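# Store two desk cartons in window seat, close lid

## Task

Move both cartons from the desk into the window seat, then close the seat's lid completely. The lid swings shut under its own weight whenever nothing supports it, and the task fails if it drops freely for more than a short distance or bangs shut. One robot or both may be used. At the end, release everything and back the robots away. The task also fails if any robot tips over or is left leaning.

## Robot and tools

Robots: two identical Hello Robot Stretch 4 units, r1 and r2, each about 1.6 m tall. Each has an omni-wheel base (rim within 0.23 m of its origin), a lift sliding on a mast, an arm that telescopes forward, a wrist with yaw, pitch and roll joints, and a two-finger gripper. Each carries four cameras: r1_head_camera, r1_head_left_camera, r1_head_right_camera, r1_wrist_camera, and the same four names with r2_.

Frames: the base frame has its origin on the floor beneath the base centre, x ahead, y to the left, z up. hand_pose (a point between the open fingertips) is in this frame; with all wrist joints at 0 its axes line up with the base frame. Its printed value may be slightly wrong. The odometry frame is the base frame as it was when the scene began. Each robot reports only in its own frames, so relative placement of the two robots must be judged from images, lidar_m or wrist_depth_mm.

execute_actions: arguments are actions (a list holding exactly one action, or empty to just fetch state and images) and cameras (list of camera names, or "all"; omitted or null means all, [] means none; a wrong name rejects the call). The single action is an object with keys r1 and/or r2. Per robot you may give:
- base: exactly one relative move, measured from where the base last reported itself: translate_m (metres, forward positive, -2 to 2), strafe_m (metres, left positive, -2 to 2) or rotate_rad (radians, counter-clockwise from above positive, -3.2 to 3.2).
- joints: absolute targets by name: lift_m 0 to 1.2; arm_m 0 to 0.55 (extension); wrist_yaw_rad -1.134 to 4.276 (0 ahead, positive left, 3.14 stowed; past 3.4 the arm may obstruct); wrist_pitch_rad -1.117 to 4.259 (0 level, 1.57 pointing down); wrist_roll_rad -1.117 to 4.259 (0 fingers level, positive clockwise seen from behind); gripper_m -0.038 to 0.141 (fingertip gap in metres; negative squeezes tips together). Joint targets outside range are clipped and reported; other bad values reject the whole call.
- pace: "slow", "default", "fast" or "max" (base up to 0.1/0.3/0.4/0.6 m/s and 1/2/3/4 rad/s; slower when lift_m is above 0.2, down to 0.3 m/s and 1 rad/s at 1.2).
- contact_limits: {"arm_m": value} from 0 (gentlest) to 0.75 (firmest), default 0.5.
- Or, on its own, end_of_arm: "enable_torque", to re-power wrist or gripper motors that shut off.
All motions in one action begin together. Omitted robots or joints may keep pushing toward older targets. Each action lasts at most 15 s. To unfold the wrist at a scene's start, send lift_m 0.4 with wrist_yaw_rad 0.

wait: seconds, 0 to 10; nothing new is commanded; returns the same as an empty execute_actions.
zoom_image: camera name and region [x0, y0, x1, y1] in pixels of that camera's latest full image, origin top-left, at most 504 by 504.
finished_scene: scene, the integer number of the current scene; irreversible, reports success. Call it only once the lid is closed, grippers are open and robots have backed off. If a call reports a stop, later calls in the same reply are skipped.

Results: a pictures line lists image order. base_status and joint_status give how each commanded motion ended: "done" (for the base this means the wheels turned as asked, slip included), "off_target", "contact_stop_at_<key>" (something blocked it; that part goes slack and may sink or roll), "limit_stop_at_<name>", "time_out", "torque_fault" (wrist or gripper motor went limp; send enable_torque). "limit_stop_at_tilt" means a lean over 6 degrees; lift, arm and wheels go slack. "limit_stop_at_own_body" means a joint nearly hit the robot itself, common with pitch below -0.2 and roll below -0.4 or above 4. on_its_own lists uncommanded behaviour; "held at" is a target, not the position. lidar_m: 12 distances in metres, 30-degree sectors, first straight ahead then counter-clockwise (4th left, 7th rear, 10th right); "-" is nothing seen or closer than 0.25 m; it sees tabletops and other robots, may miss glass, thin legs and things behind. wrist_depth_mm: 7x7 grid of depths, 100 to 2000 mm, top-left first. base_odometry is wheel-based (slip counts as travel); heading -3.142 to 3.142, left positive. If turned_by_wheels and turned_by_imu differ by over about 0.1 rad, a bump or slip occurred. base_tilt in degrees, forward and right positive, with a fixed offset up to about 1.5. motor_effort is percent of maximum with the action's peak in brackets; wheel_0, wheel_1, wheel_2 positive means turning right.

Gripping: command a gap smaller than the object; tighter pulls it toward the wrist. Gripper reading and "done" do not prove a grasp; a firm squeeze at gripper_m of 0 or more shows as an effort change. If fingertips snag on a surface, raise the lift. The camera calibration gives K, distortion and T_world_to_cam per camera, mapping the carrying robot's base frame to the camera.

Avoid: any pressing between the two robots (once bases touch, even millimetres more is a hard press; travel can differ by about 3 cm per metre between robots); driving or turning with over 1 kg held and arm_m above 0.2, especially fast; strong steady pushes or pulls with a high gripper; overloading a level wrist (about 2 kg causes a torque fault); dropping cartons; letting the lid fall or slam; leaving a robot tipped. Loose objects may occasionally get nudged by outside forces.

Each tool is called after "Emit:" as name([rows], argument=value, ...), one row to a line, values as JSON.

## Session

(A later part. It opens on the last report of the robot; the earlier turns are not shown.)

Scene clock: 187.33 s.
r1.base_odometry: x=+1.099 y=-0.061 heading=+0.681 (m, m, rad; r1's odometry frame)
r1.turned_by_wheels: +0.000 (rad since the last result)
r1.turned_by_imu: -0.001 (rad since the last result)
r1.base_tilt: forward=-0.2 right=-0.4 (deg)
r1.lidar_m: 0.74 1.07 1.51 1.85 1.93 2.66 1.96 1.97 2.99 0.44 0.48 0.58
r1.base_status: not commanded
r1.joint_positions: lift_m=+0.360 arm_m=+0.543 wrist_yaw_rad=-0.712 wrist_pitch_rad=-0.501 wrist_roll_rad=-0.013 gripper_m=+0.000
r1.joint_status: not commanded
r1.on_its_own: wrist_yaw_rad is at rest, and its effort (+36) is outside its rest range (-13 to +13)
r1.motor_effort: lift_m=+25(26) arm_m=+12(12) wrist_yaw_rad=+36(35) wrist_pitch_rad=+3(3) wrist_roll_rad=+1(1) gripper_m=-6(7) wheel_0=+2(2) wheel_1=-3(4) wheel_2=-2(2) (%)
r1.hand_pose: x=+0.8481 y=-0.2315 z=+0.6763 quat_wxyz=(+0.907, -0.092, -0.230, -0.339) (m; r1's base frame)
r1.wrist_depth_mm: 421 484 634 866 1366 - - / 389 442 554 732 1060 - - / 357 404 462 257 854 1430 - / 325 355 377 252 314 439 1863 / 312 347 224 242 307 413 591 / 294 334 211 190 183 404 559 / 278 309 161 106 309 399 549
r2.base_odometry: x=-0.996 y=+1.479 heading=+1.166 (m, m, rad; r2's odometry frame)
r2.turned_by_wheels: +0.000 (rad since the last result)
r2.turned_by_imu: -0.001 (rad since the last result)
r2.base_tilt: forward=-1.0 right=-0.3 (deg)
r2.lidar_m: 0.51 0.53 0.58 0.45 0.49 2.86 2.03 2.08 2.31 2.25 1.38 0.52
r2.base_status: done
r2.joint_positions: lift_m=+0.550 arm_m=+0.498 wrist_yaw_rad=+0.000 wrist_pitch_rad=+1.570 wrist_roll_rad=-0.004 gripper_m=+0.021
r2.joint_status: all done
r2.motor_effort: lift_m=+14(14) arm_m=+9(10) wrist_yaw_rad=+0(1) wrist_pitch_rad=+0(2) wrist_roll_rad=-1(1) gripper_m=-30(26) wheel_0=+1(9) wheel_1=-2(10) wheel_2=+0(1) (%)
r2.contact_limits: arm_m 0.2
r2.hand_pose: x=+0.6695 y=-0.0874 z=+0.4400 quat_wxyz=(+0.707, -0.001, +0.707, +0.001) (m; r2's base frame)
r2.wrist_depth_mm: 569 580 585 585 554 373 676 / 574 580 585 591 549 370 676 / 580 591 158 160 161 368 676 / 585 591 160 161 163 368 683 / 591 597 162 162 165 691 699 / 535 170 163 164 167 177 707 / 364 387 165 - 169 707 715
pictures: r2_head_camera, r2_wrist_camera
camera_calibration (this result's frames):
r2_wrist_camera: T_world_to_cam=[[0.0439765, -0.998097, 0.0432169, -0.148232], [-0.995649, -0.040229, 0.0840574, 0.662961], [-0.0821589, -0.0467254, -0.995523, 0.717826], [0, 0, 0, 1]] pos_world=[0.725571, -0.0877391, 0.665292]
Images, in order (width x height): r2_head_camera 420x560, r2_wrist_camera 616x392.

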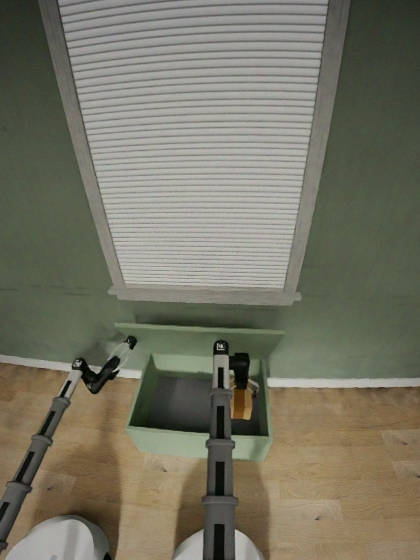

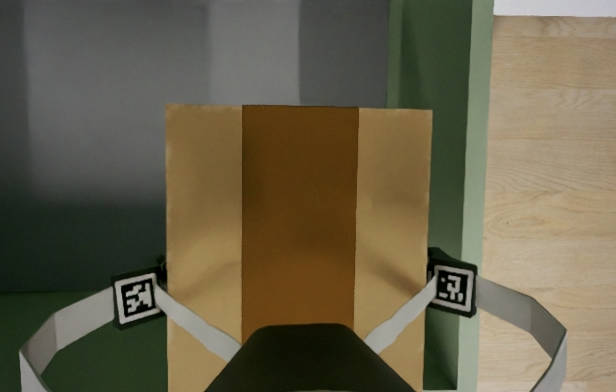

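Emit:
execute_actions(actions=[])

Scene clock: 205.37 s.
r1.base_odometry: x=+1.099 y=-0.061 heading=+0.681 (m, m, rad; r1's odometry frame)
r1.turned_by_wheels: +0.000 (rad since the last result)
r1.turned_by_imu: -0.001 (rad since the last result)
r1.base_tilt: forward=-0.2 right=-0.4 (deg)
r1.lidar_m: 0.74 1.05 1.49 1.82 1.90 2.68 1.94 1.98 3.00 0.42 0.51 0.57
r1.base_status: not commanded
r1.joint_positions: lift_m=+0.360 arm_m=+0.543 wrist_yaw_rad=-0.712 wrist_pitch_rad=-0.501 wrist_roll_rad=-0.013 gripper_m=+0.000
r1.joint_status: not commanded
r1.on_its_own: wrist_yaw_rad is at rest, and its effort (+36) is outside its rest range (-13 to +13)
r1.motor_effort: lift_m=+26(26) arm_m=+12(12) wrist_yaw_rad=+36(35) wrist_pitch_rad=+3(3) wrist_roll_rad=+1(1) gripper_m=-7(7) wheel_0=+2(2) wheel_1=-3(4) wheel_2=-2(2) (%)
r1.hand_pose: x=+0.8481 y=-0.2315 z=+0.6763 quat_wxyz=(+0.907, -0.092, -0.230, -0.339) (m; r1's base frame)
r1.wrist_depth_mm: 418 484 634 854 1336 - - / 392 442 554 732 1078 - - / 357 404 462 257 854 1430 - / 325 355 379 252 315 445 1863 / 310 349 224 243 309 413 597 / 293 334 211 189 183 402 559 / 278 310 160 106 309 397 549
r2.base_odometry: x=-0.996 y=+1.479 heading=+1.166 (m, m, rad; r2's odometry frame)
r2.turned_by_wheels: +0.000 (rad since the last result)
r2.turned_by_imu: -0.001 (rad since the last result)
r2.base_tilt: forward=-0.9 right=+0.0 (deg)
r2.lidar_m: 0.50 0.54 0.57 0.45 0.50 2.85 2.04 2.08 2.32 2.25 1.36 0.52
r2.base_status: done
r2.joint_positions: lift_m=+0.550 arm_m=+0.498 wrist_yaw_rad=+0.000 wrist_pitch_rad=+1.570 wrist_roll_rad=-0.004 gripper_m=+0.021
r2.joint_status: all done
r2.motor_effort: lift_m=+14(14) arm_m=+9(10) wrist_yaw_rad=+0(1) wrist_pitch_rad=-2(2) wrist_roll_rad=-2(1) gripper_m=-27(26) wheel_0=+1(9) wheel_1=-2(10) wheel_2=+0(1) (%)
r2.contact_limits: arm_m 0.2
r2.hand_pose: x=+0.6695 y=-0.0874 z=+0.4400 quat_wxyz=(+0.707, -0.001, +0.707, +0.001) (m; r2's base frame)
r2.wrist_depth_mm: 569 574 580 585 554 373 668 / 580 580 585 597 554 370 676 / 580 585 158 160 161 373 683 / 580 597 160 161 164 370 699 / 591 591 162 163 166 691 691 / 539 170 163 164 166 177 707 / 366 387 165 - 168 707 715
pictures: r1_head_camera, r1_head_left_camera, r1_head_right_camera, r1_wrist_camera, r2_head_camera, r2_head_left_camera, r2_head_right_camera, r2_wrist_camera
camera_calibration (this result's frames):
r1_wrist_camera: T_world_to_cam=[[-0.61302, -0.771815, -0.168845, 0.457476], [0.470046, -0.184513, -0.863141, 0.194697], [0.635031, -0.608487, 0.475899, -0.774027], [0, 0, 0, 1]] pos_world=[0.680456, -0.0819742, 0.613651]
r2_wrist_camera: T_world_to_cam=[[0.043977, -0.998097, 0.0432169, -0.148232], [-0.995649, -0.0402295, 0.0840574, 0.662961], [-0.0821589, -0.0467254, -0.995523, 0.717826], [0, 0, 0, 1]] pos_world=[0.725571, -0.087739, 0.665292]
Images, in order (width x height): r1_head_camera 420x560, r1_head_left_camera 420x672, r1_head_right_camera 420x672, r1_wrist_camera 616x392, r2_head_camera 420x560, r2_head_left_camera 420x672, r2_head_right_camera 420x672, r2_wrist_camera 616x392.

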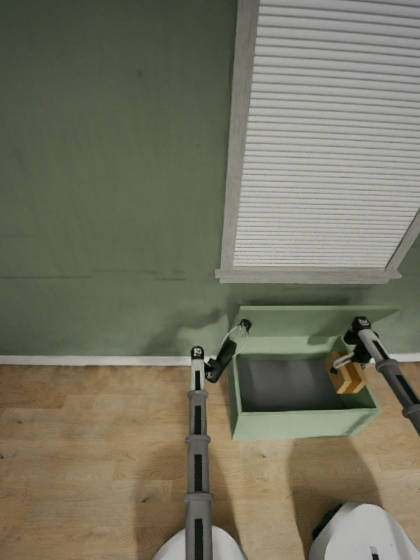

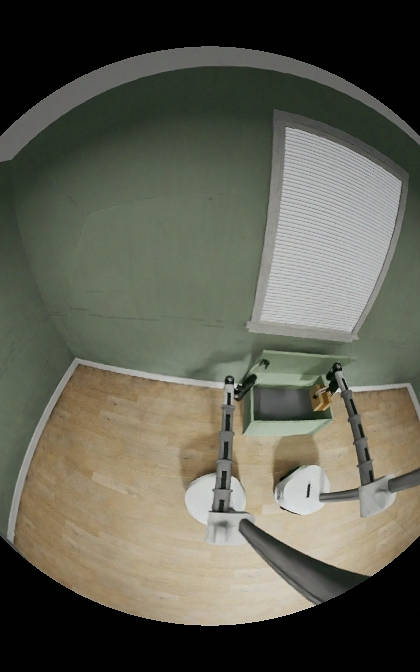

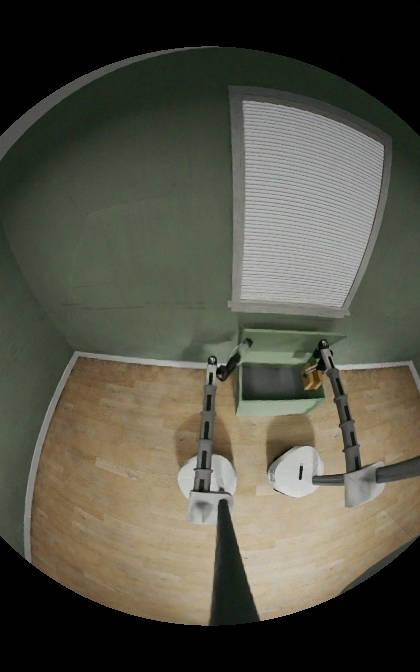

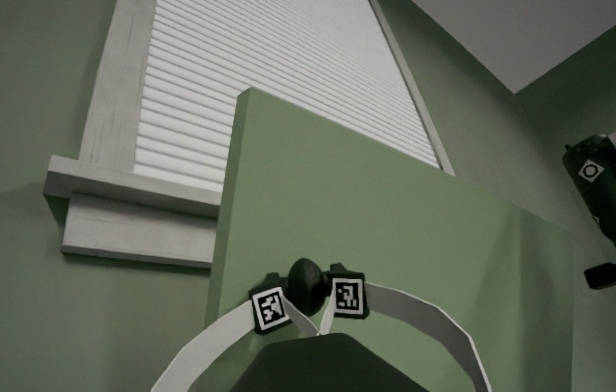

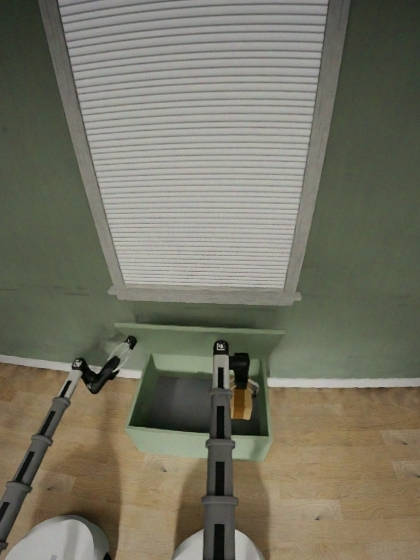

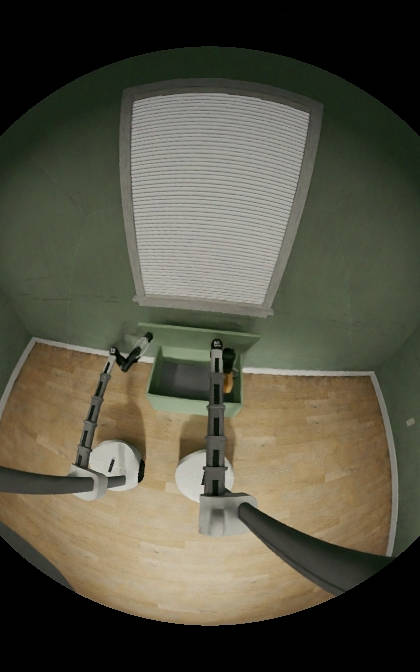

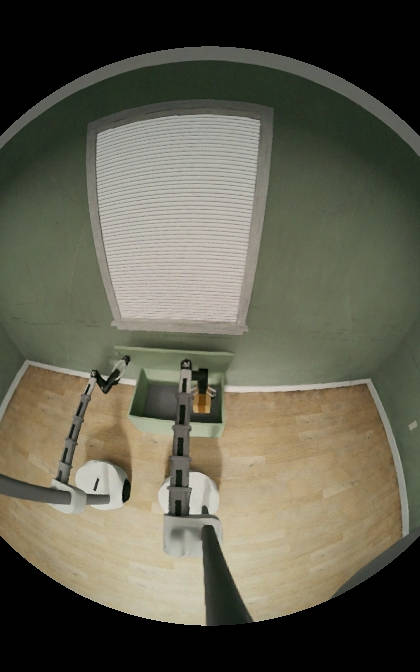

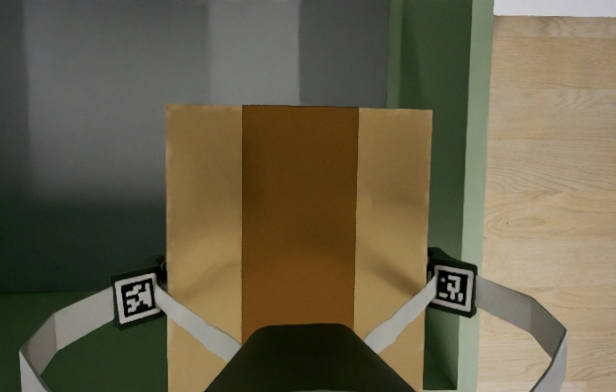

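Emit:
execute_actions([
  {"r2": {"base": {"strafe_m": 0.025}, "joints": {"lift_m": 0.40}}},
], cameras=["r2_wrist_camera", "r2_head_camera"])

Scene clock: 215.73 s.
r1.base_odometry: x=+1.099 y=-0.061 heading=+0.681 (m, m, rad; r1's odometry frame)
r1.turned_by_wheels: +0.000 (rad since the last result)
r1.turned_by_imu: -0.001 (rad since the last result)
r1.base_tilt: forward=-0.2 right=-0.4 (deg)
r1.lidar_m: 0.74 1.07 1.49 1.84 1.93 2.69 1.94 1.98 0.53 0.41 0.45 0.58
r1.base_status: not commanded
r1.joint_positions: lift_m=+0.360 arm_m=+0.543 wrist_yaw_rad=-0.712 wrist_pitch_rad=-0.501 wrist_roll_rad=-0.013 gripper_m=+0.000
r1.joint_status: not commanded
r1.on_its_own: wrist_yaw_rad is at rest, and its effort (+35) is outside its rest range (-13 to +13)
r1.motor_effort: lift_m=+26(26) arm_m=+12(12) wrist_yaw_rad=+35(36) wrist_pitch_rad=+3(2) wrist_roll_rad=+1(1) gripper_m=-6(7) wheel_0=+2(2) wheel_1=-3(3) wheel_2=-2(2) (%)
r1.hand_pose: x=+0.8481 y=-0.2315 z=+0.6763 quat_wxyz=(+0.907, -0.092, -0.230, -0.339) (m; r1's base frame)
r1.wrist_depth_mm: 424 484 627 842 1336 - - / 392 442 554 732 1078 - - / 357 407 466 257 854 1430 - / 325 355 377 253 315 445 - / 312 349 224 242 307 410 603 / 293 332 211 190 183 402 559 / 278 312 161 106 307 399 554
r2.base_odometry: x=-1.019 y=+1.489 heading=+1.167 (m, m, rad; r2's odometry frame)
r2.turned_by_wheels: +0.000 (rad since the last result)
r2.turned_by_imu: -0.001 (rad since the last result)
r2.base_tilt: forward=-1.1 right=-0.1 (deg)
r2.lidar_m: 0.51 0.53 0.54 0.42 0.49 2.86 2.04 2.09 2.35 2.28 1.38 0.52
r2.base_status: done
r2.joint_positions: lift_m=+0.400 arm_m=+0.498 wrist_yaw_rad=+0.000 wrist_pitch_rad=+1.570 wrist_roll_rad=-0.004 gripper_m=+0.021
r2.joint_status: all done
r2.motor_effort: lift_m=+14(13) arm_m=+10(9) wrist_yaw_rad=+0(0) wrist_pitch_rad=-1(1) wrist_roll_rad=-1(2) gripper_m=-29(29) wheel_0=+1(9) wheel_1=+2(10) wheel_2=+0(4) (%)
r2.hand_pose: x=+0.6695 y=-0.0874 z=+0.2900 quat_wxyz=(+0.707, -0.001, +0.707, +0.001) (m; r2's base frame)
r2.wrist_depth_mm: 427 430 436 439 445 351 253 / 433 439 439 442 452 347 253 / 436 436 158 160 162 349 252 / 439 442 160 161 163 347 250 / 445 445 162 163 165 327 251 / 449 170 163 164 166 177 240 / 362 382 165 - 169 347 240
pictures: r2_head_camera, r2_wrist_camera
camera_calibration (this result's frames):
r2_wrist_camera: T_world_to_cam=[[0.0439801, -0.998097, 0.0432136, -0.14175], [-0.995642, -0.0402293, 0.084133, 0.675526], [-0.0822345, -0.0467254, -0.995517, 0.568544], [0, 0, 0, 1]] pos_world=[0.725571, -0.0877391, 0.515287]
Images, in order (width x height): r2_head_camera 420x560, r2_wrist_camera 616x392.

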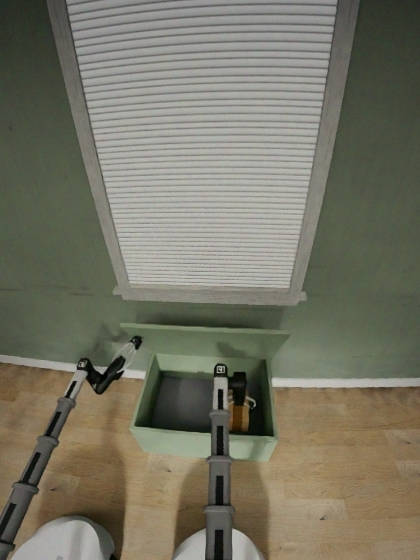

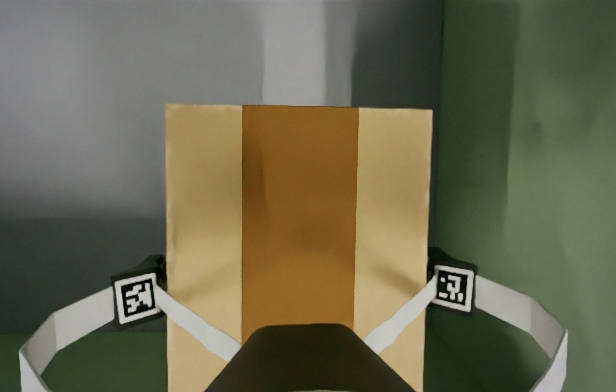

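Emit:
execute_actions([
  {"r2": {"joints": {"lift_m": 0.256}}},
], cameras=["r2_wrist_camera"])

Emit:
execute_actions([
  {"r2": {"joints": {"gripper_m": 0.135}, "pace": "slow"}},
], cameras=["r2_wrist_camera"])

Scene clock: 221.17 s.
r1.base_odometry: x=+1.099 y=-0.061 heading=+0.681 (m, m, rad; r1's odometry frame)
r1.turned_by_wheels: +0.000 (rad since the last result)
r1.turned_by_imu: -0.001 (rad since the last result)
r1.base_tilt: forward=-0.2 right=-0.4 (deg)
r1.lidar_m: 0.75 1.08 1.48 1.83 1.91 2.68 1.95 1.99 0.52 0.41 0.44 0.58
r1.base_status: not commanded
r1.joint_positions: lift_m=+0.360 arm_m=+0.543 wrist_yaw_rad=-0.712 wrist_pitch_rad=-0.501 wrist_roll_rad=-0.013 gripper_m=+0.000
r1.joint_status: not commanded
r1.on_its_own: wrist_yaw_rad is at rest, and its effort (+35) is outside its rest range (-13 to +13)
r1.motor_effort: lift_m=+26(26) arm_m=+12(12) wrist_yaw_rad=+35(35) wrist_pitch_rad=+3(3) wrist_roll_rad=+1(2) gripper_m=-5(6) wheel_0=+2(2) wheel_1=-3(3) wheel_2=-2(2) (%)
r1.hand_pose: x=+0.8481 y=-0.2315 z=+0.6763 quat_wxyz=(+0.907, -0.092, -0.230, -0.339) (m; r1's base frame)
r1.wrist_depth_mm: 421 484 634 854 1336 - - / 392 442 549 741 1078 - - / 357 404 466 258 866 1464 - / 325 355 379 253 315 442 - / 310 349 224 241 307 413 597 / 291 334 211 189 183 404 559 / 279 310 161 106 307 399 549
r2.base_odometry: x=-1.019 y=+1.489 heading=+1.167 (m, m, rad; r2's odometry frame)
r2.turned_by_wheels: +0.000 (rad since the last result)
r2.turned_by_imu: -0.001 (rad since the last result)
r2.base_tilt: forward=-1.0 right=-0.2 (deg)
r2.lidar_m: 0.51 0.52 0.54 0.44 0.47 2.88 2.04 2.08 2.36 2.26 1.38 0.53
r2.base_status: not commanded
r2.joint_positions: lift_m=+0.256 arm_m=+0.498 wrist_yaw_rad=+0.000 wrist_pitch_rad=+1.570 wrist_roll_rad=-0.004 gripper_m=+0.021
r2.joint_status: all done
r2.motor_effort: lift_m=+14(13) arm_m=+10(10) wrist_yaw_rad=+0(0) wrist_pitch_rad=-1(0) wrist_roll_rad=-1(1) gripper_m=-28(30) wheel_0=+1(1) wheel_1=+1(2) wheel_2=+0(0) (%)
r2.hand_pose: x=+0.6695 y=-0.0874 z=+0.1460 quat_wxyz=(+0.707, -0.001, +0.707, +0.001) (m; r2's base frame)
r2.wrist_depth_mm: 289 290 294 297 300 303 252 / 291 293 297 300 303 306 252 / 294 296 159 160 162 309 251 / 297 300 160 161 163 312 251 / 301 303 162 163 165 315 251 / 304 170 163 164 167 177 240 / 306 310 165 - 168 324 240
pictures: r2_wrist_camera
camera_calibration (this result's frames):
r2_wrist_camera: T_world_to_cam=[[0.0439813, -0.998097, 0.0432123, -0.135528], [-0.99564, -0.0402293, 0.0841621, 0.687631], [-0.0822636, -0.0467254, -0.995515, 0.425205], [0, 0, 0, 1]] pos_world=[0.725572, -0.0877391, 0.371281]
Images, in order (width x height): r2_wrist_camera 616x392.

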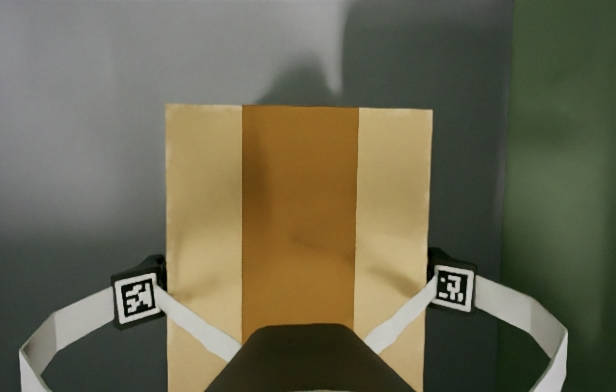

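Scene clock: 225.90 s.
r1.base_odometry: x=+1.099 y=-0.061 heading=+0.681 (m, m, rad; r1's odometry frame)
r1.turned_by_wheels: +0.000 (rad since the last result)
r1.turned_by_imu: -0.001 (rad since the last result)
r1.base_tilt: forward=-0.1 right=-0.2 (deg)
r1.lidar_m: 0.74 1.07 1.52 1.82 1.92 2.68 1.93 1.99 0.53 0.43 0.46 0.58
r1.base_status: not commanded
r1.joint_positions: lift_m=+0.360 arm_m=+0.543 wrist_yaw_rad=-0.712 wrist_pitch_rad=-0.501 wrist_roll_rad=-0.013 gripper_m=+0.000
r1.joint_status: not commanded
r1.on_its_own: wrist_yaw_rad is at rest, and its effort (+35) is outside its rest range (-13 to +13)
r1.motor_effort: lift_m=+26(26) arm_m=+12(12) wrist_yaw_rad=+35(35) wrist_pitch_rad=+5(4) wrist_roll_rad=+1(1) gripper_m=-6(6) wheel_0=+2(2) wheel_1=-4(3) wheel_2=-2(2) (%)
r1.hand_pose: x=+0.8481 y=-0.2315 z=+0.6763 quat_wxyz=(+0.907, -0.092, -0.230, -0.339) (m; r1's base frame)
r1.wrist_depth_mm: 421 484 627 866 1397 - - / 389 445 554 732 1078 - - / 357 404 462 257 854 1430 - / 325 357 377 253 314 442 - / 312 347 224 242 307 410 597 / 291 332 212 190 183 402 564 / 278 310 161 106 309 397 554
r2.base_odometry: x=-1.019 y=+1.489 heading=+1.167 (m, m, rad; r2's odometry frame)
r2.turned_by_wheels: +0.000 (rad since the last result)
r2.turned_by_imu: -0.001 (rad since the last result)
r2.base_tilt: forward=-1.1 right=+0.0 (deg)
r2.lidar_m: 0.51 0.53 0.53 0.42 0.49 2.86 2.04 2.07 2.34 2.27 1.38 0.52
r2.base_status: not commanded
r2.joint_positions: lift_m=+0.256 arm_m=+0.498 wrist_yaw_rad=+0.000 wrist_pitch_rad=+1.570 wrist_roll_rad=-0.004 gripper_m=+0.135
r2.joint_status: all done
r2.motor_effort: lift_m=+14(14) arm_m=+9(9) wrist_yaw_rad=+0(0) wrist_pitch_rad=-1(6) wrist_roll_rad=-2(1) gripper_m=+2(32) wheel_0=+1(1) wheel_1=+2(2) wheel_2=+0(0) (%)
r2.hand_pose: x=+0.6693 y=-0.0874 z=+0.1460 quat_wxyz=(+0.707, -0.001, +0.707, +0.001) (m; r2's base frame)
r2.wrist_depth_mm: 289 293 294 296 301 303 251 / 293 296 298 300 304 307 252 / 294 297 185 186 189 309 251 / 298 301 187 187 190 314 251 / 301 303 189 190 192 307 251 / 304 307 190 167 195 307 251 / 309 310 192 - 322 322 252
pictures: r2_wrist_camera
camera_calibration (this result's frames):
r2_wrist_camera: T_world_to_cam=[[0.0436704, -0.998112, 0.0431963, -0.135313], [-0.995622, -0.0399034, 0.0845251, 0.687462], [-0.0826418, -0.0466985, -0.995485, 0.425445], [0, 0, 0, 1]] pos_world=[0.725521, -0.0877575, 0.371261]
Images, in order (width x height): r2_wrist_camera 616x392.

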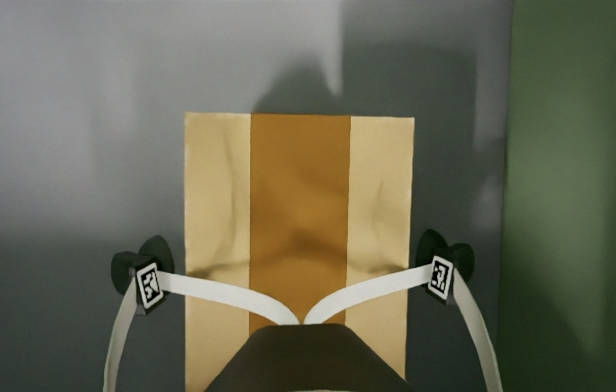

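Emit:
execute_actions([
  {"r2": {"joints": {"lift_m": 0.52}, "pace": "fast"}},
], cameras=[])

Emit:
execute_actions([
  {"r2": {"base": {"translate_m": -0.8}, "joints": {"arm_m": 0.1}, "pace": "max"}},
], cameras=[])

Emit:
execute_actions([
  {"r2": {"base": {"rotate_rad": -3.1}, "joints": {"lift_m": 1.05, "gripper_m": 0.141}, "pace": "max"}},
], cameras=["r2_head_camera", "r2_wrist_camera"])

Scene clock: 234.37 s.
r1.base_odometry: x=+1.099 y=-0.061 heading=+0.681 (m, m, rad; r1's odometry frame)
r1.turned_by_wheels: +0.000 (rad since the last result)
r1.turned_by_imu: -0.001 (rad since the last result)
r1.base_tilt: forward=-0.1 right=-0.5 (deg)
r1.lidar_m: 0.74 1.08 1.53 1.82 1.92 2.66 1.95 2.00 0.52 0.41 0.46 0.58
r1.base_status: not commanded
r1.joint_positions: lift_m=+0.360 arm_m=+0.543 wrist_yaw_rad=-0.712 wrist_pitch_rad=-0.501 wrist_roll_rad=-0.013 gripper_m=+0.000
r1.joint_status: not commanded
r1.on_its_own: wrist_yaw_rad is at rest, and its effort (+36) is outside its rest range (-13 to +13)
r1.motor_effort: lift_m=+26(26) arm_m=+12(12) wrist_yaw_rad=+36(36) wrist_pitch_rad=+6(4) wrist_roll_rad=+1(1) gripper_m=-7(8) wheel_0=+2(2) wheel_1=-3(3) wheel_2=-2(2) (%)
r1.hand_pose: x=+0.8481 y=-0.2315 z=+0.6763 quat_wxyz=(+0.907, -0.092, -0.230, -0.339) (m; r1's base frame)
r1.wrist_depth_mm: 421 480 627 854 1336 - - / 389 445 549 732 1060 - - / 357 404 466 257 854 1430 - / 327 357 379 254 314 442 1863 / 312 349 224 241 307 413 603 / 293 334 211 190 183 402 564 / 278 309 160 106 309 397 549
r2.base_odometry: x=-1.019 y=+1.489 heading=+1.167 (m, m, rad; r2's odometry frame)
r2.turned_by_wheels: +0.000 (rad since the last result)
r2.turned_by_imu: -0.001 (rad since the last result)
r2.base_tilt: forward=-0.8 right=-0.1 (deg)
r2.lidar_m: 0.51 0.53 0.53 0.43 0.48 2.87 2.04 2.10 2.33 2.28 1.36 0.52
r2.base_status: not commanded
r2.joint_positions: lift_m=+0.520 arm_m=+0.498 wrist_yaw_rad=+0.000 wrist_pitch_rad=+1.570 wrist_roll_rad=-0.004 gripper_m=+0.135
r2.joint_status: all done
r2.motor_effort: lift_m=+22(24) arm_m=+9(10) wrist_yaw_rad=+1(2) wrist_pitch_rad=-2(1) wrist_roll_rad=-1(1) gripper_m=-2(4) wheel_0=+1(1) wheel_1=+1(2) wheel_2=+0(0) (%)
r2.hand_pose: x=+0.6694 y=-0.0874 z=+0.4094 quat_wxyz=(+0.707, -0.001, +0.707, +0.001) (m; r2's base frame)
r2.wrist_depth_mm: 544 539 549 554 564 349 640 / 544 554 554 564 569 349 647 / 549 559 559 564 569 347 661 / 559 564 569 452 580 347 661 / 564 569 574 459 585 307 676 / 535 462 466 167 469 310 668 / 387 384 397 - 410 336 691
pictures: none
No camera images: the call's "cameras" was empty. Leave "cameras" out to get every camera's image.

Scene clock: 237.50 s.
r1.base_odometry: x=+1.099 y=-0.061 heading=+0.681 (m, m, rad; r1's odometry frame)
r1.turned_by_wheels: +0.000 (rad since the last result)
r1.turned_by_imu: -0.001 (rad since the last result)
r1.base_tilt: forward=-0.2 right=-0.4 (deg)
r1.lidar_m: 0.74 1.06 1.48 1.83 1.93 2.67 1.92 0.79 0.77 2.88 0.77 0.57
r1.base_status: not commanded
r1.joint_positions: lift_m=+0.360 arm_m=+0.543 wrist_yaw_rad=-0.712 wrist_pitch_rad=-0.501 wrist_roll_rad=-0.013 gripper_m=+0.000
r1.joint_status: not commanded
r1.on_its_own: wrist_yaw_rad is at rest, and its effort (+36) is outside its rest range (-13 to +13)
r1.motor_effort: lift_m=+26(26) arm_m=+12(12) wrist_yaw_rad=+36(35) wrist_pitch_rad=+4(5) wrist_roll_rad=+1(1) gripper_m=-7(5) wheel_0=+2(2) wheel_1=-3(3) wheel_2=-2(2) (%)
r1.hand_pose: x=+0.8481 y=-0.2315 z=+0.6763 quat_wxyz=(+0.907, -0.092, -0.230, -0.339) (m; r1's base frame)
r1.wrist_depth_mm: 421 480 627 854 1366 - - / 392 442 549 741 1060 - - / 357 404 462 257 866 1464 - / 325 357 377 252 315 442 - / 312 349 224 242 307 413 603 / 293 334 211 189 183 402 564 / 278 310 160 106 307 397 549
r2.base_odometry: x=-1.334 y=+0.754 heading=+1.166 (m, m, rad; r2's odometry frame)
r2.turned_by_wheels: -0.001 (rad since the last result)
r2.turned_by_imu: +0.001 (rad since the last result)
r2.base_tilt: forward=-1.1 right=-0.1 (deg)
r2.lidar_m: 1.31 0.79 0.83 2.52 2.65 1.19 1.15 1.25 2.31 2.25 2.36 1.86
r2.base_status: done
r2.joint_positions: lift_m=+0.520 arm_m=+0.102 wrist_yaw_rad=+0.000 wrist_pitch_rad=+1.570 wrist_roll_rad=-0.004 gripper_m=+0.135
r2.joint_status: all done
r2.motor_effort: lift_m=+19(22) arm_m=-9(9) wrist_yaw_rad=+0(1) wrist_pitch_rad=-2(3) wrist_roll_rad=-1(1) gripper_m=+4(0) wheel_0=-3(8) wheel_1=-2(8) wheel_2=-2(12) (%)
r2.hand_pose: x=+0.2727 y=-0.0874 z=+0.4096 quat_wxyz=(+0.707, -0.001, +0.707, +0.001) (m; r2's base frame)
r2.wrist_depth_mm: 603 615 621 627 621 640 640 / 609 615 627 627 640 640 647 / 615 615 627 634 647 640 654 / 621 634 640 640 654 654 668 / 634 627 634 647 654 661 661 / 640 433 433 167 668 676 676 / 640 430 433 - 676 676 691
pictures: none
No camera images: the call's "cameras" was empty. Leave "cameras" out to get every camera's image.

Scene clock: 239.80 s.
r1.base_odometry: x=+1.099 y=-0.061 heading=+0.681 (m, m, rad; r1's odometry frame)
r1.turned_by_wheels: +0.000 (rad since the last result)
r1.turned_by_imu: +0.000 (rad since the last result)
r1.base_tilt: forward=-0.2 right=-0.5 (deg)
r1.lidar_m: 0.74 1.07 1.49 1.82 1.92 2.67 1.93 0.78 0.81 2.88 0.77 0.58
r1.base_status: not commanded
r1.joint_positions: lift_m=+0.360 arm_m=+0.543 wrist_yaw_rad=-0.712 wrist_pitch_rad=-0.501 wrist_roll_rad=-0.013 gripper_m=+0.000
r1.joint_status: not commanded
r1.on_its_own: wrist_yaw_rad is at rest, and its effort (+35) is outside its rest range (-13 to +13)
r1.motor_effort: lift_m=+26(26) arm_m=+12(12) wrist_yaw_rad=+35(35) wrist_pitch_rad=+4(3) wrist_roll_rad=+1(1) gripper_m=-4(6) wheel_0=+2(2) wheel_1=-3(3) wheel_2=-2(2) (%)
r1.hand_pose: x=+0.8481 y=-0.2315 z=+0.6763 quat_wxyz=(+0.907, -0.092, -0.230, -0.339) (m; r1's base frame)
r1.wrist_depth_mm: 421 480 634 854 1366 - - / 389 442 549 732 1060 - - / 357 407 462 258 866 1464 - / 325 355 379 253 315 442 - / 312 347 224 242 307 410 597 / 291 332 211 189 183 402 564 / 278 310 160 106 309 397 554
r2.base_odometry: x=-1.334 y=+0.754 heading=-1.934 (m, m, rad; r2's odometry frame)
r2.turned_by_wheels: -3.100 (rad since the last result)
r2.turned_by_imu: -3.137 (rad since the last result)
r2.base_tilt: forward=-1.1 right=+0.0 (deg)
r2.lidar_m: 1.14 1.23 2.29 2.24 2.39 1.86 1.32 0.79 0.86 2.51 2.61 1.17
r2.base_status: done
r2.joint_positions: lift_m=+1.050 arm_m=+0.102 wrist_yaw_rad=+0.000 wrist_pitch_rad=+1.570 wrist_roll_rad=-0.004 gripper_m=+0.141
r2.joint_status: all done
r2.motor_effort: lift_m=+21(25) arm_m=-9(9) wrist_yaw_rad=-1(1) wrist_pitch_rad=-1(1) wrist_roll_rad=+0(1) gripper_m=-2(2) wheel_0=+2(9) wheel_1=+2(14) wheel_2=-1(12) (%)
r2.hand_pose: x=+0.2727 y=-0.0874 z=+0.9395 quat_wxyz=(+0.707, -0.001, +0.707, +0.001) (m; r2's base frame)
r2.wrist_depth_mm: 1118 1160 1138 1160 1160 1182 1182 / 1138 1138 1160 1160 1205 1182 1205 / 1160 1160 1160 1205 1205 1205 1205 / 1138 1182 1182 1182 1205 1255 1229 / 1160 1160 960 976 1205 1255 1255 / 1205 1205 976 168 1255 1229 1255 / 1205 1205 1229 - 1255 1229 1281
pictures: r2_head_camera, r2_wrist_camera
camera_calibration (this result's frames):
r2_wrist_camera: T_world_to_cam=[[0.043912, -0.998101, 0.0432082, -0.152343], [-0.995635, -0.0401561, 0.0842545, 0.225772], [-0.0823593, -0.0467194, -0.995507, 1.18247], [0, 0, 0, 1]] pos_world=[0.328863, -0.0877432, 1.16471]
Images, in order (width x height): r2_head_camera 420x560, r2_wrist_camera 616x392.

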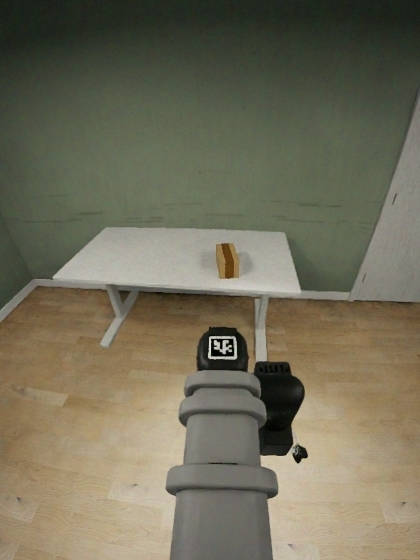

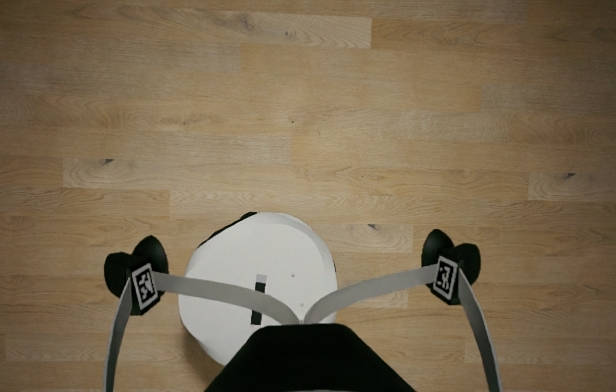

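Emit:
zoom_image(camera="r2_head_camera", region=[168, 220, 288, 300])

Region (168, 220, 288, 300) of r2_head_camera's 420x560 image, scaled by 4.200, with more detail than that image has.

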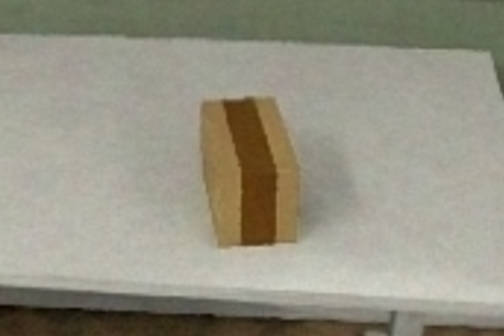

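Emit:
execute_actions([
  {"r2": {"base": {"translate_m": 0.72}, "joints": {"arm_m": 0.47, "wrist_yaw_rad": 0.12}, "pace": "max"}},
], cameras=[])

Emit:
execute_actions([
  {"r2": {"base": {"strafe_m": 0.06}, "joints": {"lift_m": 0.99}, "pace": "fast"}},
], cameras=["r2_wrist_camera"])

Scene clock: 258.63 s.
r1.base_odometry: x=+1.099 y=-0.061 heading=+0.681 (m, m, rad; r1's odometry frame)
r1.turned_by_wheels: +0.000 (rad since the last result)
r1.turned_by_imu: -0.001 (rad since the last result)
r1.base_tilt: forward=-0.2 right=-0.4 (deg)
r1.lidar_m: 0.74 1.07 1.52 1.83 1.91 2.68 1.94 1.40 2.99 2.88 0.77 0.59
r1.base_status: not commanded
r1.joint_positions: lift_m=+0.360 arm_m=+0.543 wrist_yaw_rad=-0.712 wrist_pitch_rad=-0.501 wrist_roll_rad=-0.013 gripper_m=+0.000
r1.joint_status: not commanded
r1.on_its_own: wrist_yaw_rad is at rest, and its effort (+35) is outside its rest range (-13 to +13)
r1.motor_effort: lift_m=+26(26) arm_m=+12(12) wrist_yaw_rad=+35(35) wrist_pitch_rad=+4(3) wrist_roll_rad=+1(2) gripper_m=-5(4) wheel_0=+2(2) wheel_1=-3(3) wheel_2=-2(2) (%)
r1.hand_pose: x=+0.8481 y=-0.2315 z=+0.6763 quat_wxyz=(+0.907, -0.092, -0.230, -0.339) (m; r1's base frame)
r1.wrist_depth_mm: 421 484 627 854 1366 - - / 389 445 554 741 1078 - - / 357 404 466 257 854 1430 - / 325 357 377 253 315 442 - / 310 349 224 242 307 410 597 / 293 334 211 190 183 402 564 / 278 312 161 106 309 397 554
r2.base_odometry: x=-1.589 y=+0.081 heading=-1.933 (m, m, rad; r2's odometry frame)
r2.turned_by_wheels: +0.000 (rad since the last result)
r2.turned_by_imu: -0.003 (rad since the last result)
r2.base_tilt: forward=-1.0 right=-0.1 (deg)
r2.lidar_m: 0.43 0.47 0.68 2.19 2.35 2.60 2.04 1.42 2.63 2.56 0.55 0.43
r2.base_status: done
r2.joint_positions: lift_m=+1.050 arm_m=+0.468 wrist_yaw_rad=+0.120 wrist_pitch_rad=+1.570 wrist_roll_rad=-0.004 gripper_m=+0.141
r2.joint_status: all done
r2.motor_effort: lift_m=+21(21) arm_m=+9(11) wrist_yaw_rad=+0(6) wrist_pitch_rad=-1(2) wrist_roll_rad=-1(1) gripper_m=-4(1) wheel_0=+2(7) wheel_1=+2(8) wheel_2=-1(9) (%)
r2.hand_pose: x=+0.6500 y=-0.0868 z=+0.9395 quat_wxyz=(+0.706, -0.044, +0.705, +0.044) (m; r2's base frame)
r2.wrist_depth_mm: 418 424 427 433 433 439 449 / 421 427 433 436 439 445 452 / 430 433 320 442 445 449 452 / 433 436 322 449 452 452 462 / 439 322 327 449 455 462 466 / 442 330 330 168 459 466 477 / 449 452 332 - 466 469 480
pictures: none
No camera images: the call's "cameras" was empty. Leave "cameras" out to get every camera's image.

Scene clock: 259.77 s.
r1.base_odometry: x=+1.099 y=-0.061 heading=+0.681 (m, m, rad; r1's odometry frame)
r1.turned_by_wheels: +0.000 (rad since the last result)
r1.turned_by_imu: +0.000 (rad since the last result)
r1.base_tilt: forward=-0.2 right=-0.3 (deg)
r1.lidar_m: 0.75 1.07 1.49 1.83 1.93 2.67 1.94 1.44 2.99 2.90 0.79 0.58
r1.base_status: not commanded
r1.joint_positions: lift_m=+0.360 arm_m=+0.543 wrist_yaw_rad=-0.712 wrist_pitch_rad=-0.501 wrist_roll_rad=-0.013 gripper_m=+0.000
r1.joint_status: not commanded
r1.on_its_own: wrist_yaw_rad is at rest, and its effort (+35) is outside its rest range (-13 to +13)
r1.motor_effort: lift_m=+25(26) arm_m=+12(12) wrist_yaw_rad=+35(36) wrist_pitch_rad=+2(4) wrist_roll_rad=+1(1) gripper_m=-4(4) wheel_0=+2(2) wheel_1=-3(3) wheel_2=-2(2) (%)
r1.hand_pose: x=+0.8481 y=-0.2315 z=+0.6763 quat_wxyz=(+0.907, -0.092, -0.230, -0.339) (m; r1's base frame)
r1.wrist_depth_mm: 421 484 627 854 1336 - - / 389 439 549 741 1078 - - / 357 404 466 257 854 1464 - / 325 357 377 253 314 445 - / 312 349 224 242 309 413 597 / 293 332 211 190 183 402 564 / 278 310 160 105 307 399 554
r2.base_odometry: x=-1.533 y=+0.059 heading=-1.934 (m, m, rad; r2's odometry frame)
r2.turned_by_wheels: +0.000 (rad since the last result)
r2.turned_by_imu: -0.001 (rad since the last result)
r2.base_tilt: forward=-1.0 right=-0.2 (deg)
r2.lidar_m: 0.43 0.47 0.72 2.14 2.28 2.59 2.03 1.45 2.68 2.62 0.57 0.45
r2.base_status: done
r2.joint_positions: lift_m=+0.990 arm_m=+0.468 wrist_yaw_rad=+0.120 wrist_pitch_rad=+1.570 wrist_roll_rad=-0.004 gripper_m=+0.141
r2.joint_status: all done
r2.motor_effort: lift_m=+13(17) arm_m=+9(9) wrist_yaw_rad=-1(1) wrist_pitch_rad=-1(0) wrist_roll_rad=-2(2) gripper_m=+1(1) wheel_0=-2(11) wheel_1=+1(10) wheel_2=+0(2) (%)
r2.hand_pose: x=+0.6500 y=-0.0868 z=+0.8801 quat_wxyz=(+0.706, -0.044, +0.705, +0.044) (m; r2's base frame)
r2.wrist_depth_mm: 359 364 368 373 377 379 384 / 366 370 375 377 382 387 389 / 370 373 377 264 384 389 392 / 375 377 265 265 389 394 399 / 377 382 384 270 272 397 399 / 384 382 270 168 399 402 410 / 384 389 392 - 402 407 413
pictures: r2_wrist_camera
camera_calibration (this result's frames):
r2_wrist_camera: T_world_to_cam=[[0.163203, -0.985646, 0.0432145, -0.242144], [-0.983659, -0.159186, 0.0841131, 0.588397], [-0.0760266, -0.0562358, -0.995519, 1.14953], [0, 0, 0, 1]] pos_world=[0.705695, -0.0803596, 1.10535]
Images, in order (width x height): r2_wrist_camera 616x392.

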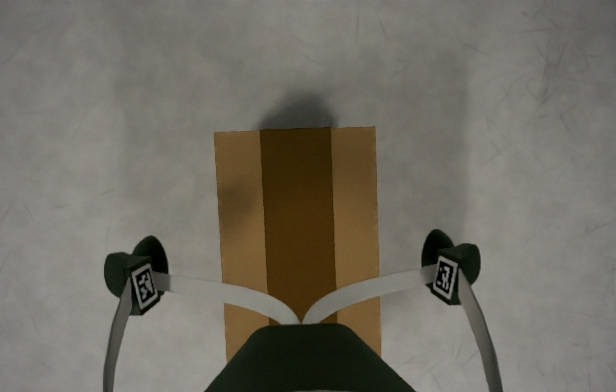

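Emit:
execute_actions([
  {"r2": {"joints": {"lift_m": 0.91, "arm_m": 0.45, "wrist_yaw_rad": 0.17}}},
], cameras=["r2_wrist_camera"])

Scene clock: 270.37 s.
r1.base_odometry: x=+1.099 y=-0.061 heading=+0.681 (m, m, rad; r1's odometry frame)
r1.turned_by_wheels: +0.000 (rad since the last result)
r1.turned_by_imu: -0.001 (rad since the last result)
r1.base_tilt: forward=-0.2 right=-0.4 (deg)
r1.lidar_m: 0.74 1.07 1.50 1.83 1.93 2.66 1.95 1.44 2.98 2.90 0.78 0.58
r1.base_status: not commanded
r1.joint_positions: lift_m=+0.360 arm_m=+0.543 wrist_yaw_rad=-0.712 wrist_pitch_rad=-0.501 wrist_roll_rad=-0.013 gripper_m=+0.000
r1.joint_status: not commanded
r1.on_its_own: wrist_yaw_rad is at rest, and its effort (+36) is outside its rest range (-13 to +13)
r1.motor_effort: lift_m=+26(26) arm_m=+12(12) wrist_yaw_rad=+36(35) wrist_pitch_rad=+2(5) wrist_roll_rad=+1(2) gripper_m=-9(5) wheel_0=+2(2) wheel_1=-3(3) wheel_2=-2(2) (%)
r1.hand_pose: x=+0.8481 y=-0.2315 z=+0.6763 quat_wxyz=(+0.907, -0.092, -0.230, -0.339) (m; r1's base frame)
r1.wrist_depth_mm: 421 484 627 854 1336 - - / 389 442 554 732 1078 - - / 357 404 462 257 878 1430 - / 325 355 377 252 314 442 - / 312 347 224 242 309 410 597 / 293 332 211 190 183 402 564 / 278 310 161 106 309 397 549
r2.base_odometry: x=-1.533 y=+0.059 heading=-1.934 (m, m, rad; r2's odometry frame)
r2.turned_by_wheels: +0.000 (rad since the last result)
r2.turned_by_imu: -0.001 (rad since the last result)
r2.base_tilt: forward=-0.9 right=-0.2 (deg)
r2.lidar_m: 0.43 0.47 0.70 2.14 2.28 2.59 2.03 1.46 2.69 2.63 0.57 0.43
r2.base_status: not commanded
r2.joint_positions: lift_m=+0.910 arm_m=+0.452 wrist_yaw_rad=+0.170 wrist_pitch_rad=+1.570 wrist_roll_rad=-0.004 gripper_m=+0.141
r2.joint_status: all done
r2.motor_effort: lift_m=+12(12) arm_m=-9(10) wrist_yaw_rad=+1(4) wrist_pitch_rad=-1(1) wrist_roll_rad=-1(2) gripper_m=+1(1) wheel_0=-2(1) wheel_1=+0(1) wheel_2=+0(0) (%)
r2.hand_pose: x=+0.6375 y=-0.0861 z=+0.8002 quat_wxyz=(+0.705, -0.061, +0.704, +0.061) (m; r2's base frame)
r2.wrist_depth_mm: 287 289 291 296 298 301 306 / 291 293 294 297 301 304 307 / 293 297 182 183 185 309 310 / 296 300 183 186 187 312 317 / 298 300 186 187 190 314 319 / 301 304 188 163 191 319 322 / 304 312 190 - 195 322 327
pictures: r2_wrist_camera
camera_calibration (this result's frames):
r2_wrist_camera: T_world_to_cam=[[0.211694, -0.97638, 0.0432069, -0.266156], [-0.974582, -0.207574, 0.0842837, 0.572905], [-0.0733243, -0.059951, -0.995505, 1.067], [0, 0, 0, 1]] pos_world=[0.692924, -0.0769815, 1.02542]
Images, in order (width x height): r2_wrist_camera 616x392.

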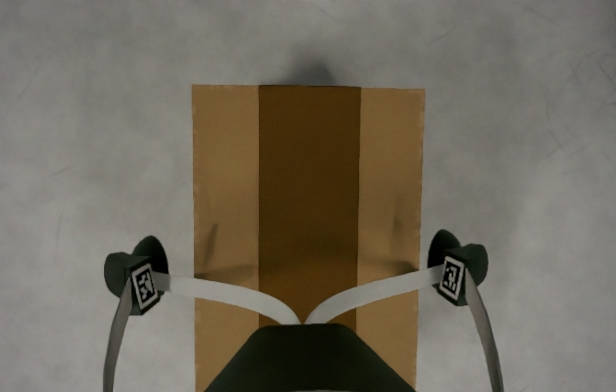

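Emit:
execute_actions([
  {"r2": {"joints": {"gripper_m": 0.02}}},
], cameras=[])

Emit:
execute_actions([
  {"r2": {"joints": {"lift_m": 0.97}}},
], cameras=["r2_wrist_camera", "r2_head_camera"])

Scene clock: 275.73 s.
r1.base_odometry: x=+1.099 y=-0.061 heading=+0.681 (m, m, rad; r1's odometry frame)
r1.turned_by_wheels: +0.000 (rad since the last result)
r1.turned_by_imu: -0.001 (rad since the last result)
r1.base_tilt: forward=-0.1 right=-0.3 (deg)
r1.lidar_m: 0.74 1.07 1.51 1.82 1.91 2.67 1.94 1.43 3.00 2.90 0.77 0.57
r1.base_status: not commanded
r1.joint_positions: lift_m=+0.360 arm_m=+0.543 wrist_yaw_rad=-0.712 wrist_pitch_rad=-0.501 wrist_roll_rad=-0.013 gripper_m=+0.000
r1.joint_status: not commanded
r1.on_its_own: wrist_yaw_rad is at rest, and its effort (+35) is outside its rest range (-13 to +13)
r1.motor_effort: lift_m=+25(26) arm_m=+12(12) wrist_yaw_rad=+35(35) wrist_pitch_rad=+5(5) wrist_roll_rad=+2(1) gripper_m=-9(6) wheel_0=+2(2) wheel_1=-3(3) wheel_2=-2(2) (%)
r1.hand_pose: x=+0.8481 y=-0.2315 z=+0.6763 quat_wxyz=(+0.907, -0.092, -0.230, -0.339) (m; r1's base frame)
r1.wrist_depth_mm: 421 484 634 854 1336 - - / 389 442 549 732 1078 - - / 355 404 462 257 854 1464 - / 325 355 379 252 314 445 - / 312 349 224 241 307 413 603 / 291 332 211 190 183 402 564 / 279 310 161 105 309 399 549
r2.base_odometry: x=-1.533 y=+0.059 heading=-1.934 (m, m, rad; r2's odometry frame)
r2.turned_by_wheels: +0.000 (rad since the last result)
r2.turned_by_imu: -0.001 (rad since the last result)
r2.base_tilt: forward=-1.0 right=-0.2 (deg)
r2.lidar_m: 0.43 0.48 0.71 2.14 2.28 2.59 2.03 1.45 2.69 2.62 0.59 0.45
r2.base_status: not commanded
r2.joint_positions: lift_m=+0.910 arm_m=+0.452 wrist_yaw_rad=+0.170 wrist_pitch_rad=+1.570 wrist_roll_rad=-0.004 gripper_m=+0.021
r2.joint_status: all done
r2.motor_effort: lift_m=+14(14) arm_m=-10(10) wrist_yaw_rad=+0(1) wrist_pitch_rad=-1(2) wrist_roll_rad=-1(2) gripper_m=-30(28) wheel_0=-2(2) wheel_1=+1(1) wheel_2=+0(0) (%)
r2.hand_pose: x=+0.6376 y=-0.0861 z=+0.8001 quat_wxyz=(+0.705, -0.061, +0.704, +0.061) (m; r2's base frame)
r2.wrist_depth_mm: 286 289 291 294 297 300 304 / 287 291 157 158 160 303 306 / 291 294 158 159 161 307 309 / 296 298 160 160 164 310 315 / 298 300 161 163 165 312 315 / 301 170 163 165 167 177 320 / 304 309 165 - 170 320 324
pictures: none
No camera images: the call's "cameras" was empty. Leave "cameras" out to get every camera's image.

Scene clock: 276.90 s.
r1.base_odometry: x=+1.099 y=-0.061 heading=+0.681 (m, m, rad; r1's odometry frame)
r1.turned_by_wheels: +0.000 (rad since the last result)
r1.turned_by_imu: +0.000 (rad since the last result)
r1.base_tilt: forward=-0.2 right=-0.5 (deg)
r1.lidar_m: 0.74 1.07 1.50 1.83 1.92 2.69 1.94 1.42 3.00 2.89 0.78 0.57
r1.base_status: not commanded
r1.joint_positions: lift_m=+0.360 arm_m=+0.543 wrist_yaw_rad=-0.712 wrist_pitch_rad=-0.501 wrist_roll_rad=-0.013 gripper_m=+0.000
r1.joint_status: not commanded
r1.on_its_own: wrist_yaw_rad is at rest, and its effort (+35) is outside its rest range (-13 to +13)
r1.motor_effort: lift_m=+26(26) arm_m=+12(12) wrist_yaw_rad=+35(36) wrist_pitch_rad=+5(3) wrist_roll_rad=+1(1) gripper_m=-5(4) wheel_0=+2(2) wheel_1=-3(3) wheel_2=-2(2) (%)
r1.hand_pose: x=+0.8481 y=-0.2315 z=+0.6763 quat_wxyz=(+0.907, -0.092, -0.230, -0.339) (m; r1's base frame)
r1.wrist_depth_mm: 418 484 627 866 1366 - - / 389 445 549 732 1078 - - / 355 407 462 257 854 1430 - / 325 357 379 253 315 445 - / 312 349 224 242 309 410 597 / 293 334 212 189 183 402 564 / 278 310 160 105 307 394 554
r2.base_odometry: x=-1.533 y=+0.059 heading=-1.934 (m, m, rad; r2's odometry frame)
r2.turned_by_wheels: +0.000 (rad since the last result)
r2.turned_by_imu: +0.000 (rad since the last result)
r2.base_tilt: forward=-0.9 right=+0.0 (deg)
r2.lidar_m: 0.43 0.48 0.70 2.13 2.28 2.59 2.04 1.46 2.70 2.62 0.58 0.44
r2.base_status: not commanded
r2.joint_positions: lift_m=+0.970 arm_m=+0.452 wrist_yaw_rad=+0.170 wrist_pitch_rad=+1.570 wrist_roll_rad=-0.004 gripper_m=+0.021
r2.joint_status: all done
r2.motor_effort: lift_m=+23(23) arm_m=-10(10) wrist_yaw_rad=+1(2) wrist_pitch_rad=-1(0) wrist_roll_rad=-1(1) gripper_m=-29(24) wheel_0=-2(2) wheel_1=+1(1) wheel_2=+0(0) (%)
r2.hand_pose: x=+0.6376 y=-0.0861 z=+0.8592 quat_wxyz=(+0.705, -0.061, +0.704, +0.061) (m; r2's base frame)
r2.wrist_depth_mm: 342 347 349 353 355 357 364 / 345 349 156 158 161 364 366 / 351 353 158 159 161 366 370 / 351 355 159 161 164 370 375 / 355 359 162 163 165 377 377 / 359 170 163 164 167 177 384 / 366 370 165 - 170 384 389
pictures: r2_head_camera, r2_wrist_camera
camera_calibration (this result's frames):
r2_wrist_camera: T_world_to_cam=[[0.211743, -0.97637, 0.0432115, -0.268742], [-0.974579, -0.207629, 0.0841811, 0.568035], [-0.0732199, -0.0599377, -0.995513, 1.12575], [0, 0, 0, 1]] pos_world=[0.692926, -0.0769766, 1.08449]
Images, in order (width x height): r2_head_camera 420x560, r2_wrist_camera 616x392.

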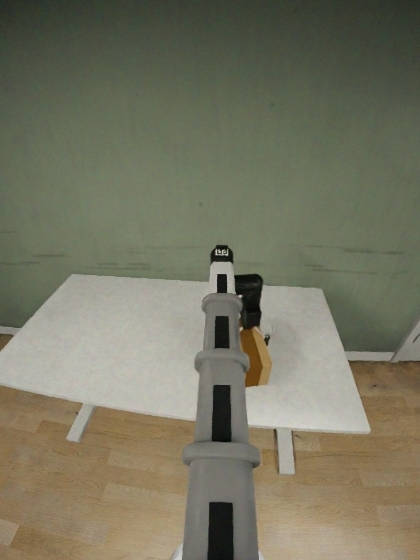

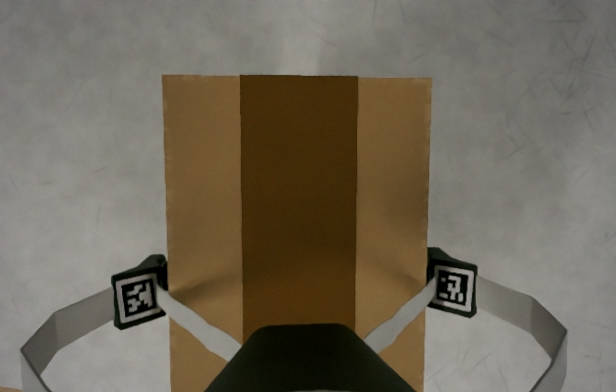

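Emit:
execute_actions([
  {"r2": {"base": {"translate_m": -1.5}, "joints": {"arm_m": 0.15, "wrist_yaw_rad": 3.04}, "pace": "fast"}},
], cameras=["r2_wrist_camera", "r1_head_right_camera"])

Scene clock: 308.03 s.
r1.base_odometry: x=+1.099 y=-0.061 heading=+0.681 (m, m, rad; r1's odometry frame)
r1.turned_by_wheels: +0.000 (rad since the last result)
r1.turned_by_imu: -0.002 (rad since the last result)
r1.base_tilt: forward=-0.1 right=-0.4 (deg)
r1.lidar_m: 0.74 1.06 1.48 1.83 1.91 2.67 1.92 2.00 0.59 0.47 0.54 0.58
r1.base_status: not commanded
r1.joint_positions: lift_m=+0.360 arm_m=+0.543 wrist_yaw_rad=-0.712 wrist_pitch_rad=-0.501 wrist_roll_rad=-0.013 gripper_m=+0.000
r1.joint_status: not commanded
r1.on_its_own: wrist_yaw_rad is at rest, and its effort (+35) is outside its rest range (-13 to +13)
r1.motor_effort: lift_m=+26(26) arm_m=+12(12) wrist_yaw_rad=+35(36) wrist_pitch_rad=+4(3) wrist_roll_rad=+1(1) gripper_m=-5(4) wheel_0=+2(2) wheel_1=-3(3) wheel_2=-2(2) (%)
r1.hand_pose: x=+0.8481 y=-0.2315 z=+0.6763 quat_wxyz=(+0.907, -0.092, -0.230, -0.339) (m; r1's base frame)
r1.wrist_depth_mm: 421 480 627 866 1366 - - / 392 442 549 741 1042 - - / 357 402 466 258 854 1464 - / 325 355 379 252 315 442 - / 312 347 224 242 307 413 597 / 293 332 211 190 183 404 559 / 279 310 161 106 309 399 554
r2.base_odometry: x=-1.000 y=+1.462 heading=-1.934 (m, m, rad; r2's odometry frame)
r2.turned_by_wheels: +0.000 (rad since the last result)
r2.turned_by_imu: +0.001 (rad since the last result)
r2.base_tilt: forward=-1.0 right=-0.1 (deg)
r2.lidar_m: 0.33 0.25 2.30 2.24 1.38 0.54 0.53 0.57 0.56 0.48 0.57 2.81
r2.base_status: done
r2.joint_positions: lift_m=+0.970 arm_m=+0.152 wrist_yaw_rad=+3.040 wrist_pitch_rad=+1.570 wrist_roll_rad=-0.003 gripper_m=+0.021
r2.joint_status: all done
r2.motor_effort: lift_m=+23(23) arm_m=-9(11) wrist_yaw_rad=+0(4) wrist_pitch_rad=+0(1) wrist_roll_rad=-2(2) gripper_m=-28(28) wheel_0=-1(7) wheel_1=-2(8) wheel_2=-2(11) (%)
r2.hand_pose: x=+0.3312 y=+0.0870 z=+0.8593 quat_wxyz=(+0.035, -0.706, +0.035, +0.707) (m; r2's base frame)
r2.wrist_depth_mm: 1042 1060 854 866 1098 1118 1118 / 960 1060 157 158 161 1098 1118 / 1025 1060 158 159 161 1138 1118 / 1098 1098 160 161 163 1118 1138 / 1078 1078 162 163 166 1138 1182 / 1098 170 163 165 167 177 1182 / 1078 1118 165 - 170 1160 1182
pictures: r1_head_right_camera, r2_wrist_camera
camera_calibration (this result's frames):
r2_wrist_camera: T_world_to_cam=[[0.0579218, 0.997385, 0.043216, -0.155601], [0.994566, -0.061401, 0.0840752, -0.359394], [0.0865089, 0.0381114, -0.995522, 1.05228], [0, 0, 0, 1]] pos_world=[0.275422, 0.0930229, 1.08451]
Images, in order (width x height): r1_head_right_camera 420x672, r2_wrist_camera 616x392.

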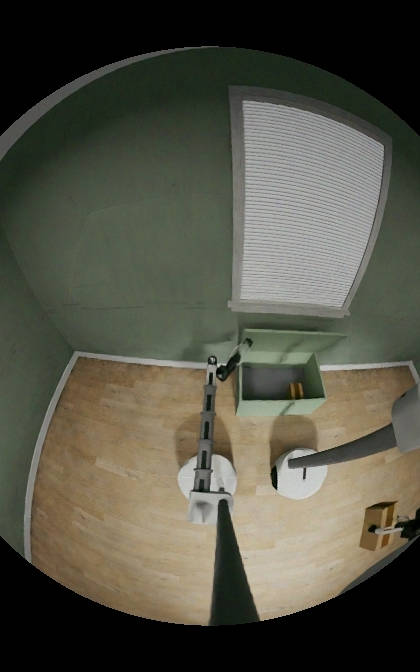

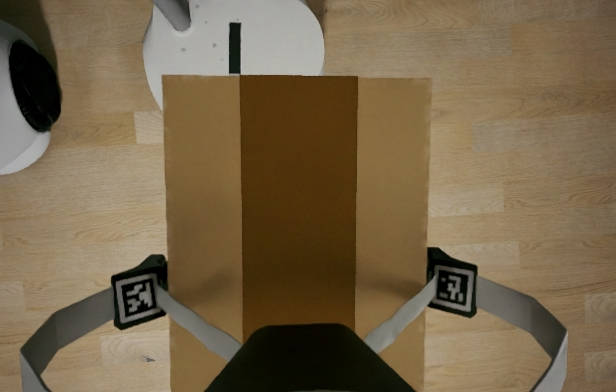

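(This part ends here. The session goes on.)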